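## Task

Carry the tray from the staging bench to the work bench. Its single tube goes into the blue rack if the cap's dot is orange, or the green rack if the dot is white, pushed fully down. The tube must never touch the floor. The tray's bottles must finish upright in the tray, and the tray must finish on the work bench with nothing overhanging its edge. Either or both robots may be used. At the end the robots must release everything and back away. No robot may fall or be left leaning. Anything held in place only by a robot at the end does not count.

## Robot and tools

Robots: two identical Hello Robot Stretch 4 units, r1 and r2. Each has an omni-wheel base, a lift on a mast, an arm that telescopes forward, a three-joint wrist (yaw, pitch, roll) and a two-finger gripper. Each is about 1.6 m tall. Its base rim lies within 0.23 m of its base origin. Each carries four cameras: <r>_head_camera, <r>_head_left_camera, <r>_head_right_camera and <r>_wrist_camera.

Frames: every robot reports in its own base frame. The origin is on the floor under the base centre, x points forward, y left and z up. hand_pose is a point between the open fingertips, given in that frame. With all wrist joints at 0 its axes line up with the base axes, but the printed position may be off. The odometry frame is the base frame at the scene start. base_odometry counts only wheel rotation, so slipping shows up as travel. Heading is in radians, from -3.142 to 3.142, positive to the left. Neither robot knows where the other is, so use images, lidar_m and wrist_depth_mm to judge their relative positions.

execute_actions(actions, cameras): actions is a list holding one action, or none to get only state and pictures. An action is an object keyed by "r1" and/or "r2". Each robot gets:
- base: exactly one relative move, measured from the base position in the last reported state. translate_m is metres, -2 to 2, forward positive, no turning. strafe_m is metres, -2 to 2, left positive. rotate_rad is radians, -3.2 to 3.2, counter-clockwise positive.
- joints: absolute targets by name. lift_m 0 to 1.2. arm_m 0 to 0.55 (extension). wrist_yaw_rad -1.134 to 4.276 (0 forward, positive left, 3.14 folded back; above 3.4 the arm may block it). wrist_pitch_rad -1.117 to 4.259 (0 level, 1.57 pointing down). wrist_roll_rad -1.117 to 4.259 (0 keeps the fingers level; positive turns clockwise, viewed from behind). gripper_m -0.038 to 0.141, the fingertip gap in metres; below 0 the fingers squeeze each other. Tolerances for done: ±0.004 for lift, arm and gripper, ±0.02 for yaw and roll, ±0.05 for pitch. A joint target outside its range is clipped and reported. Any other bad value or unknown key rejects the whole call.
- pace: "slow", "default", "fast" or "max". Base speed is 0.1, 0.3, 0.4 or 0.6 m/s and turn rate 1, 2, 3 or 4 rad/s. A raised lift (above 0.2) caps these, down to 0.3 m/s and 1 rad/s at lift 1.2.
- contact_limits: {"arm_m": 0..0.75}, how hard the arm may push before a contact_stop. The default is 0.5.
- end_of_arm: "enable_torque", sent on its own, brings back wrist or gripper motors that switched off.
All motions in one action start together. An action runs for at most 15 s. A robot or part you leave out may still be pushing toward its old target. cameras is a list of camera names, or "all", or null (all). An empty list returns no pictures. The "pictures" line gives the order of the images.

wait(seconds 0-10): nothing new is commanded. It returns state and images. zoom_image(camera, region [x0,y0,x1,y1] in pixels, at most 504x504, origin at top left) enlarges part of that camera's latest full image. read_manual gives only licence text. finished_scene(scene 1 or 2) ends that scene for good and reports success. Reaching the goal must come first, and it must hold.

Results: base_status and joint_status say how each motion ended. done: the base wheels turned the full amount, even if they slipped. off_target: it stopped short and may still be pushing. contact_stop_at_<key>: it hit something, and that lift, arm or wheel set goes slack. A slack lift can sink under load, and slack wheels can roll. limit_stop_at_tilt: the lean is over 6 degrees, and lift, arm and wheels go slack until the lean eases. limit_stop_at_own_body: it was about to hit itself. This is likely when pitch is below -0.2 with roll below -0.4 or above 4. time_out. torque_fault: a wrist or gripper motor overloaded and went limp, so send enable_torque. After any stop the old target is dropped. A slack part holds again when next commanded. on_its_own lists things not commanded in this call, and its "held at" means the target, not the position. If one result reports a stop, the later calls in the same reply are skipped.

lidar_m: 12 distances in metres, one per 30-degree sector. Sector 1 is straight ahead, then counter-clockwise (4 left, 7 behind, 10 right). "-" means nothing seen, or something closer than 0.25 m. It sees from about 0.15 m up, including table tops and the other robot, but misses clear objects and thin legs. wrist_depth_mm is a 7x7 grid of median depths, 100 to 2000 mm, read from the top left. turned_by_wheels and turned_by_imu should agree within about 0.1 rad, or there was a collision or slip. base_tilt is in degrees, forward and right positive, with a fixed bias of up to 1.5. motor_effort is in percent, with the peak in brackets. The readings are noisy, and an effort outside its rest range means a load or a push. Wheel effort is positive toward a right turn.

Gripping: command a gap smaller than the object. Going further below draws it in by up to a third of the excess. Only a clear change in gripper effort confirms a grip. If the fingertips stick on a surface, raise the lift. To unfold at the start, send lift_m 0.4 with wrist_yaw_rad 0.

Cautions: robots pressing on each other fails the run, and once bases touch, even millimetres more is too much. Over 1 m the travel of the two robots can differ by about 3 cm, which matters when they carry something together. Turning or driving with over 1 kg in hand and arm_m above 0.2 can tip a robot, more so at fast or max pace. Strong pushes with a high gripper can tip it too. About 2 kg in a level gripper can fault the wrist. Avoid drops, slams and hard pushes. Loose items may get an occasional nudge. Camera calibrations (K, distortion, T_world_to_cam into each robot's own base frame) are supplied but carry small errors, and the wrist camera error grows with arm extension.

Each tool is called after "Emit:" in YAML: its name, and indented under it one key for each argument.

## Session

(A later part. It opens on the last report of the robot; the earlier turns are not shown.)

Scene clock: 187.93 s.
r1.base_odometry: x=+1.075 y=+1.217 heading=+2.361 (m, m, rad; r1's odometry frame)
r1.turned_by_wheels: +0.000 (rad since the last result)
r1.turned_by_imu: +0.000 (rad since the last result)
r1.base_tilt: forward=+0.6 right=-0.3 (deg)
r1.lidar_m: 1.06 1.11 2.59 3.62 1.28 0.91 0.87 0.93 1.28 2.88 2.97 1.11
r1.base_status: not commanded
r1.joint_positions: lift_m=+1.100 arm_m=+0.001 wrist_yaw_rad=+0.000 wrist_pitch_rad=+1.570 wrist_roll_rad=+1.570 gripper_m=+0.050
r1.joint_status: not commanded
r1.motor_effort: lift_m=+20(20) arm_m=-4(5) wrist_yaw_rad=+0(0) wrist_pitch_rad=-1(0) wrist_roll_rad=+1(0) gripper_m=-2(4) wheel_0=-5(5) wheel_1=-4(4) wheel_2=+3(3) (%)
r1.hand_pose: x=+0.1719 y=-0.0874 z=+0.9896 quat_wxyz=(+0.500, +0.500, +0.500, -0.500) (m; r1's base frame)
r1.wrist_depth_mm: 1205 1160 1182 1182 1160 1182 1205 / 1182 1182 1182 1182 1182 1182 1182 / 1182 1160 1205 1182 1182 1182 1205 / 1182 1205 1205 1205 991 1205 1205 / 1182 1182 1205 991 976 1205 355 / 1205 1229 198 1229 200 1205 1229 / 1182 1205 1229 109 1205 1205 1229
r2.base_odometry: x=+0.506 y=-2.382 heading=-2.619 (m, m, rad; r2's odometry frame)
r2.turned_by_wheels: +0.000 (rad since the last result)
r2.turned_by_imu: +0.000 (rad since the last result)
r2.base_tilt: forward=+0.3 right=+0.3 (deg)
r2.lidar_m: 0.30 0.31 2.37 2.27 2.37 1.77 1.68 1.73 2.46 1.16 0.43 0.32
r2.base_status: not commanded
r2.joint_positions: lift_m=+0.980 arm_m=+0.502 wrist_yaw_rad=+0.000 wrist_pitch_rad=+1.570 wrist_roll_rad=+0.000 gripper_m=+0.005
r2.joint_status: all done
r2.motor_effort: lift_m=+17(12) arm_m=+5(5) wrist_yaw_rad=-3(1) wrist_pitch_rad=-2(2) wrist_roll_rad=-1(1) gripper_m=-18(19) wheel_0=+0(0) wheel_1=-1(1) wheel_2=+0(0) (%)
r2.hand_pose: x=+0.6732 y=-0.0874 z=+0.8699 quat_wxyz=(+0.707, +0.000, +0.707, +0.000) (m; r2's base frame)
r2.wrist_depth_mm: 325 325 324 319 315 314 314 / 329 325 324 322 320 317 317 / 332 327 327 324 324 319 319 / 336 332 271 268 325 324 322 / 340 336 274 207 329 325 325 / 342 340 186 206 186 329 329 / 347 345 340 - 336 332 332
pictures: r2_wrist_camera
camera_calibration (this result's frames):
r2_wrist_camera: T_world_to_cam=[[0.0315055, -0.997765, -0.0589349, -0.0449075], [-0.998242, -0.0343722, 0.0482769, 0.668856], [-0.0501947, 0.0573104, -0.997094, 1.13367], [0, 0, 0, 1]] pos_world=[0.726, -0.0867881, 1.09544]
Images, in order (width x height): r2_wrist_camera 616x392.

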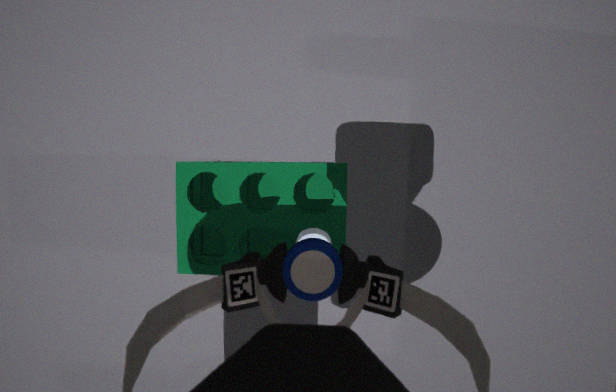

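Emit:
execute_actions:
  actions:
    - {"r2":{"joints":{"gripper_m":0.06}}}
  cameras: ["r2_wrist_camera"]

Emit:
execute_actions:
  actions:
    - {"r2":{"joints":{"lift_m":1.1}}}
  cameras: []

Emit:
execute_actions:
  actions:
    - {"r2":{"base":{"translate_m":-0.5},"joints":{"arm_m":0}}}
  cameras: ["r1_head_camera"]

Emit:
zoom_image:
  camera: "r1_head_camera"
  region: [180, 200, 360, 300]

Scene clock: 197.67 s.
r1.base_odometry: x=+1.075 y=+1.217 heading=+2.361 (m, m, rad; r1's odometry frame)
r1.turned_by_wheels: +0.000 (rad since the last result)
r1.turned_by_imu: +0.002 (rad since the last result)
r1.base_tilt: forward=+0.5 right=-0.3 (deg)
r1.lidar_m: 1.05 1.08 2.60 3.61 1.28 0.91 0.87 0.93 1.30 2.88 2.99 1.12
r1.base_status: not commanded
r1.joint_positions: lift_m=+1.100 arm_m=+0.001 wrist_yaw_rad=+0.000 wrist_pitch_rad=+1.570 wrist_roll_rad=+1.570 gripper_m=+0.050
r1.joint_status: not commanded
r1.motor_effort: lift_m=+20(20) arm_m=-4(5) wrist_yaw_rad=+0(1) wrist_pitch_rad=+0(1) wrist_roll_rad=+0(0) gripper_m=-2(4) wheel_0=-5(5) wheel_1=-4(4) wheel_2=+3(3) (%)
r1.hand_pose: x=+0.1719 y=-0.0874 z=+0.9896 quat_wxyz=(+0.500, +0.500, +0.500, -0.500) (m; r1's base frame)
r1.wrist_depth_mm: 1182 1205 1182 1205 1182 1182 1205 / 1182 1205 1205 1182 1182 1182 1182 / 1182 1229 1205 1205 1182 1205 1160 / 1229 1182 1229 1205 1008 1182 1229 / 1205 1205 1205 991 991 1205 353 / 1229 1182 198 1205 200 1182 1205 / 1229 1229 1205 109 1205 1205 1182
r2.base_odometry: x=+0.506 y=-2.382 heading=-2.619 (m, m, rad; r2's odometry frame)
r2.turned_by_wheels: +0.000 (rad since the last result)
r2.turned_by_imu: -0.001 (rad since the last result)
r2.base_tilt: forward=+0.4 right=+0.3 (deg)
r2.lidar_m: 0.29 0.31 2.36 2.27 2.36 1.75 1.68 1.73 2.45 1.17 0.44 0.31
r2.base_status: not commanded
r2.joint_positions: lift_m=+0.980 arm_m=+0.502 wrist_yaw_rad=+0.000 wrist_pitch_rad=+1.570 wrist_roll_rad=+0.000 gripper_m=+0.060
r2.joint_status: all done
r2.motor_effort: lift_m=+17(17) arm_m=+5(5) wrist_yaw_rad=-1(2) wrist_pitch_rad=-3(2) wrist_roll_rad=-1(1) gripper_m=-4(17) wheel_0=+0(0) wheel_1=-1(1) wheel_2=+0(0) (%)
r2.hand_pose: x=+0.6733 y=-0.0874 z=+0.8699 quat_wxyz=(+0.707, +0.000, +0.707, +0.000) (m; r2's base frame)
r2.wrist_depth_mm: 327 325 320 319 317 315 312 / 329 325 324 322 319 319 315 / 332 332 329 324 322 320 319 / 338 332 272 270 327 324 322 / 340 334 273 268 327 327 325 / 342 342 338 211 196 330 327 / 347 343 340 - 334 332 332
pictures: r2_wrist_camera
camera_calibration (this result's frames):
r2_wrist_camera: T_world_to_cam=[[0.0315057, -0.997765, -0.0589349, -0.0449081], [-0.998242, -0.0343723, 0.0482767, 0.668873], [-0.0501946, 0.0573103, -0.997094, 1.13367], [0, 0, 0, 1]] pos_world=[0.726016, -0.0867881, 1.09544]
Images, in order (width x height): r2_wrist_camera 616x392.

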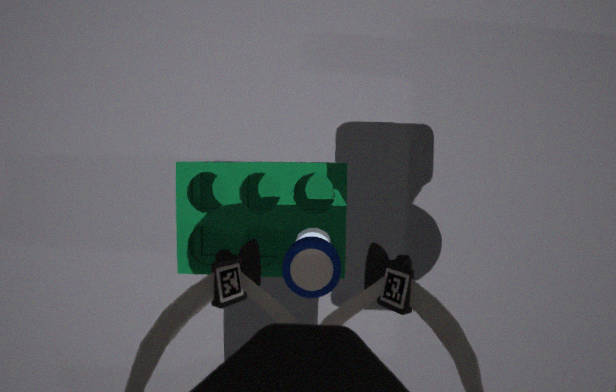

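Scene clock: 199.20 s.
r1.base_odometry: x=+1.075 y=+1.217 heading=+2.361 (m, m, rad; r1's odometry frame)
r1.turned_by_wheels: +0.000 (rad since the last result)
r1.turned_by_imu: +0.001 (rad since the last result)
r1.base_tilt: forward=+0.6 right=-0.3 (deg)
r1.lidar_m: 1.06 1.11 2.58 3.59 1.28 0.93 0.87 0.91 1.29 2.86 2.99 1.10
r1.base_status: not commanded
r1.joint_positions: lift_m=+1.100 arm_m=+0.001 wrist_yaw_rad=+0.000 wrist_pitch_rad=+1.570 wrist_roll_rad=+1.570 gripper_m=+0.050
r1.joint_status: not commanded
r1.motor_effort: lift_m=+20(20) arm_m=-5(4) wrist_yaw_rad=+1(0) wrist_pitch_rad=-1(0) wrist_roll_rad=+1(0) gripper_m=-3(2) wheel_0=-5(4) wheel_1=-4(4) wheel_2=+3(3) (%)
r1.hand_pose: x=+0.1719 y=-0.0874 z=+0.9896 quat_wxyz=(+0.500, +0.500, +0.500, -0.500) (m; r1's base frame)
r1.wrist_depth_mm: 1205 1182 1182 1205 1182 1205 1182 / 1182 1229 1160 1182 1205 1182 1205 / 1182 1205 1205 1160 1182 1182 1182 / 1182 1205 1229 1205 991 1205 1182 / 1205 1229 1182 1008 991 1205 353 / 1205 1205 198 1205 199 1205 1160 / 1229 1205 1229 109 1182 1205 1205
r2.base_odometry: x=+0.506 y=-2.382 heading=-2.619 (m, m, rad; r2's odometry frame)
r2.turned_by_wheels: +0.000 (rad since the last result)
r2.turned_by_imu: +0.000 (rad since the last result)
r2.base_tilt: forward=+0.4 right=+0.3 (deg)
r2.lidar_m: 0.28 0.30 2.37 2.29 2.35 1.74 1.66 1.71 2.44 1.20 0.42 0.30
r2.base_status: not commanded
r2.joint_positions: lift_m=+1.100 arm_m=+0.502 wrist_yaw_rad=+0.000 wrist_pitch_rad=+1.570 wrist_roll_rad=+0.000 gripper_m=+0.060
r2.joint_status: all done
r2.motor_effort: lift_m=+22(15) arm_m=+5(5) wrist_yaw_rad=+0(1) wrist_pitch_rad=-2(2) wrist_roll_rad=-1(1) gripper_m=-3(2) wheel_0=+0(0) wheel_1=-1(1) wheel_2=+0(0) (%)
r2.hand_pose: x=+0.6733 y=-0.0874 z=+0.9895 quat_wxyz=(+0.707, +0.000, +0.707, +0.000) (m; r2's base frame)
r2.wrist_depth_mm: 831 442 436 433 430 427 424 / 1205 445 442 436 436 430 430 / 1205 449 445 445 439 439 433 / 1229 452 442 389 442 445 442 / 1255 459 418 452 445 445 439 / 1255 459 459 455 196 449 445 / 878 469 469 - 459 449 452
pictures: none
No camera images: the call's "cameras" was empty. Leave "cameras" out to get every camera's image.

Scene clock: 202.33 s.
r1.base_odometry: x=+1.075 y=+1.217 heading=+2.361 (m, m, rad; r1's odometry frame)
r1.turned_by_wheels: +0.000 (rad since the last result)
r1.turned_by_imu: +0.001 (rad since the last result)
r1.base_tilt: forward=+0.6 right=-0.2 (deg)
r1.lidar_m: 1.06 1.12 2.58 3.60 1.28 0.90 0.86 0.92 1.28 2.87 2.97 1.11
r1.base_status: not commanded
r1.joint_positions: lift_m=+1.100 arm_m=+0.001 wrist_yaw_rad=+0.000 wrist_pitch_rad=+1.570 wrist_roll_rad=+1.570 gripper_m=+0.050
r1.joint_status: not commanded
r1.motor_effort: lift_m=+20(20) arm_m=-5(5) wrist_yaw_rad=-1(0) wrist_pitch_rad=-1(1) wrist_roll_rad=+0(1) gripper_m=-4(3) wheel_0=-4(4) wheel_1=-4(4) wheel_2=+3(3) (%)
r1.hand_pose: x=+0.1719 y=-0.0874 z=+0.9896 quat_wxyz=(+0.500, +0.500, +0.500, -0.500) (m; r1's base frame)
r1.wrist_depth_mm: 1182 1160 1205 1182 1182 1182 1182 / 1182 1205 1182 1205 1182 1205 1160 / 1205 1182 1205 1205 1182 1182 1205 / 1205 1229 1182 1205 991 1205 1205 / 1182 1205 1182 991 991 1205 355 / 1205 1182 198 1182 199 1205 1205 / 1229 1205 1182 109 1229 1229 1205
r2.base_odometry: x=+0.939 y=-2.133 heading=-2.619 (m, m, rad; r2's odometry frame)
r2.turned_by_wheels: +0.000 (rad since the last result)
r2.turned_by_imu: -0.004 (rad since the last result)
r2.base_tilt: forward=+0.4 right=+0.3 (deg)
r2.lidar_m: 0.80 0.85 2.37 2.28 1.66 1.23 1.13 1.20 1.71 3.24 1.17 0.82
r2.base_status: done
r2.joint_positions: lift_m=+1.100 arm_m=+0.003 wrist_yaw_rad=+0.000 wrist_pitch_rad=+1.570 wrist_roll_rad=+0.000 gripper_m=+0.060
r2.joint_status: all done
joint sent to its limit — the command would take r2.arm_m past its lower limit, so that joint was sent only as far as its limit.
r2.motor_effort: lift_m=+21(21) arm_m=-5(6) wrist_yaw_rad=-1(2) wrist_pitch_rad=-3(2) wrist_roll_rad=-1(1) gripper_m=-3(2) wheel_0=-2(8) wheel_1=-1(7) wheel_2=+1(10) (%)
r2.hand_pose: x=+0.1738 y=-0.0874 z=+0.9896 quat_wxyz=(+0.707, +0.000, +0.707, +0.000) (m; r2's base frame)
r2.wrist_depth_mm: 1205 1182 1182 1160 1118 1138 1160 / 1182 1205 1205 1160 1160 1160 1160 / 1229 1182 1160 1182 1182 1160 1160 / 1229 1205 1182 991 1205 1160 1160 / 1255 1229 991 991 1205 1160 1182 / 1281 1229 1025 820 196 1205 1182 / 1255 1229 1229 - 1255 1205 1205
pictures: r1_head_camera
Images, in order (width x height): r1_head_camera 420x560.

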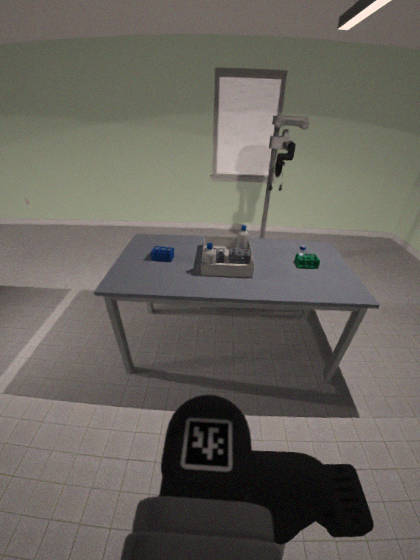

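Region (180, 200, 360, 300) of r1_head_camera's 420x560 image, scaled by 2.800, with more detail than that image has.

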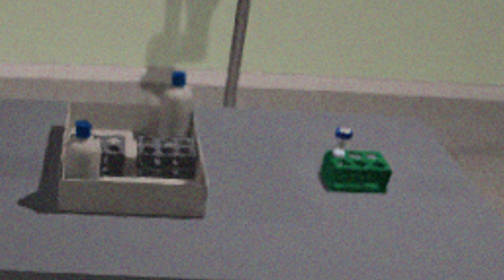

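Cap-to-rack height matches the original.

Emit:
finished_scene:
  scene: 1

The scene is finished: the task was done.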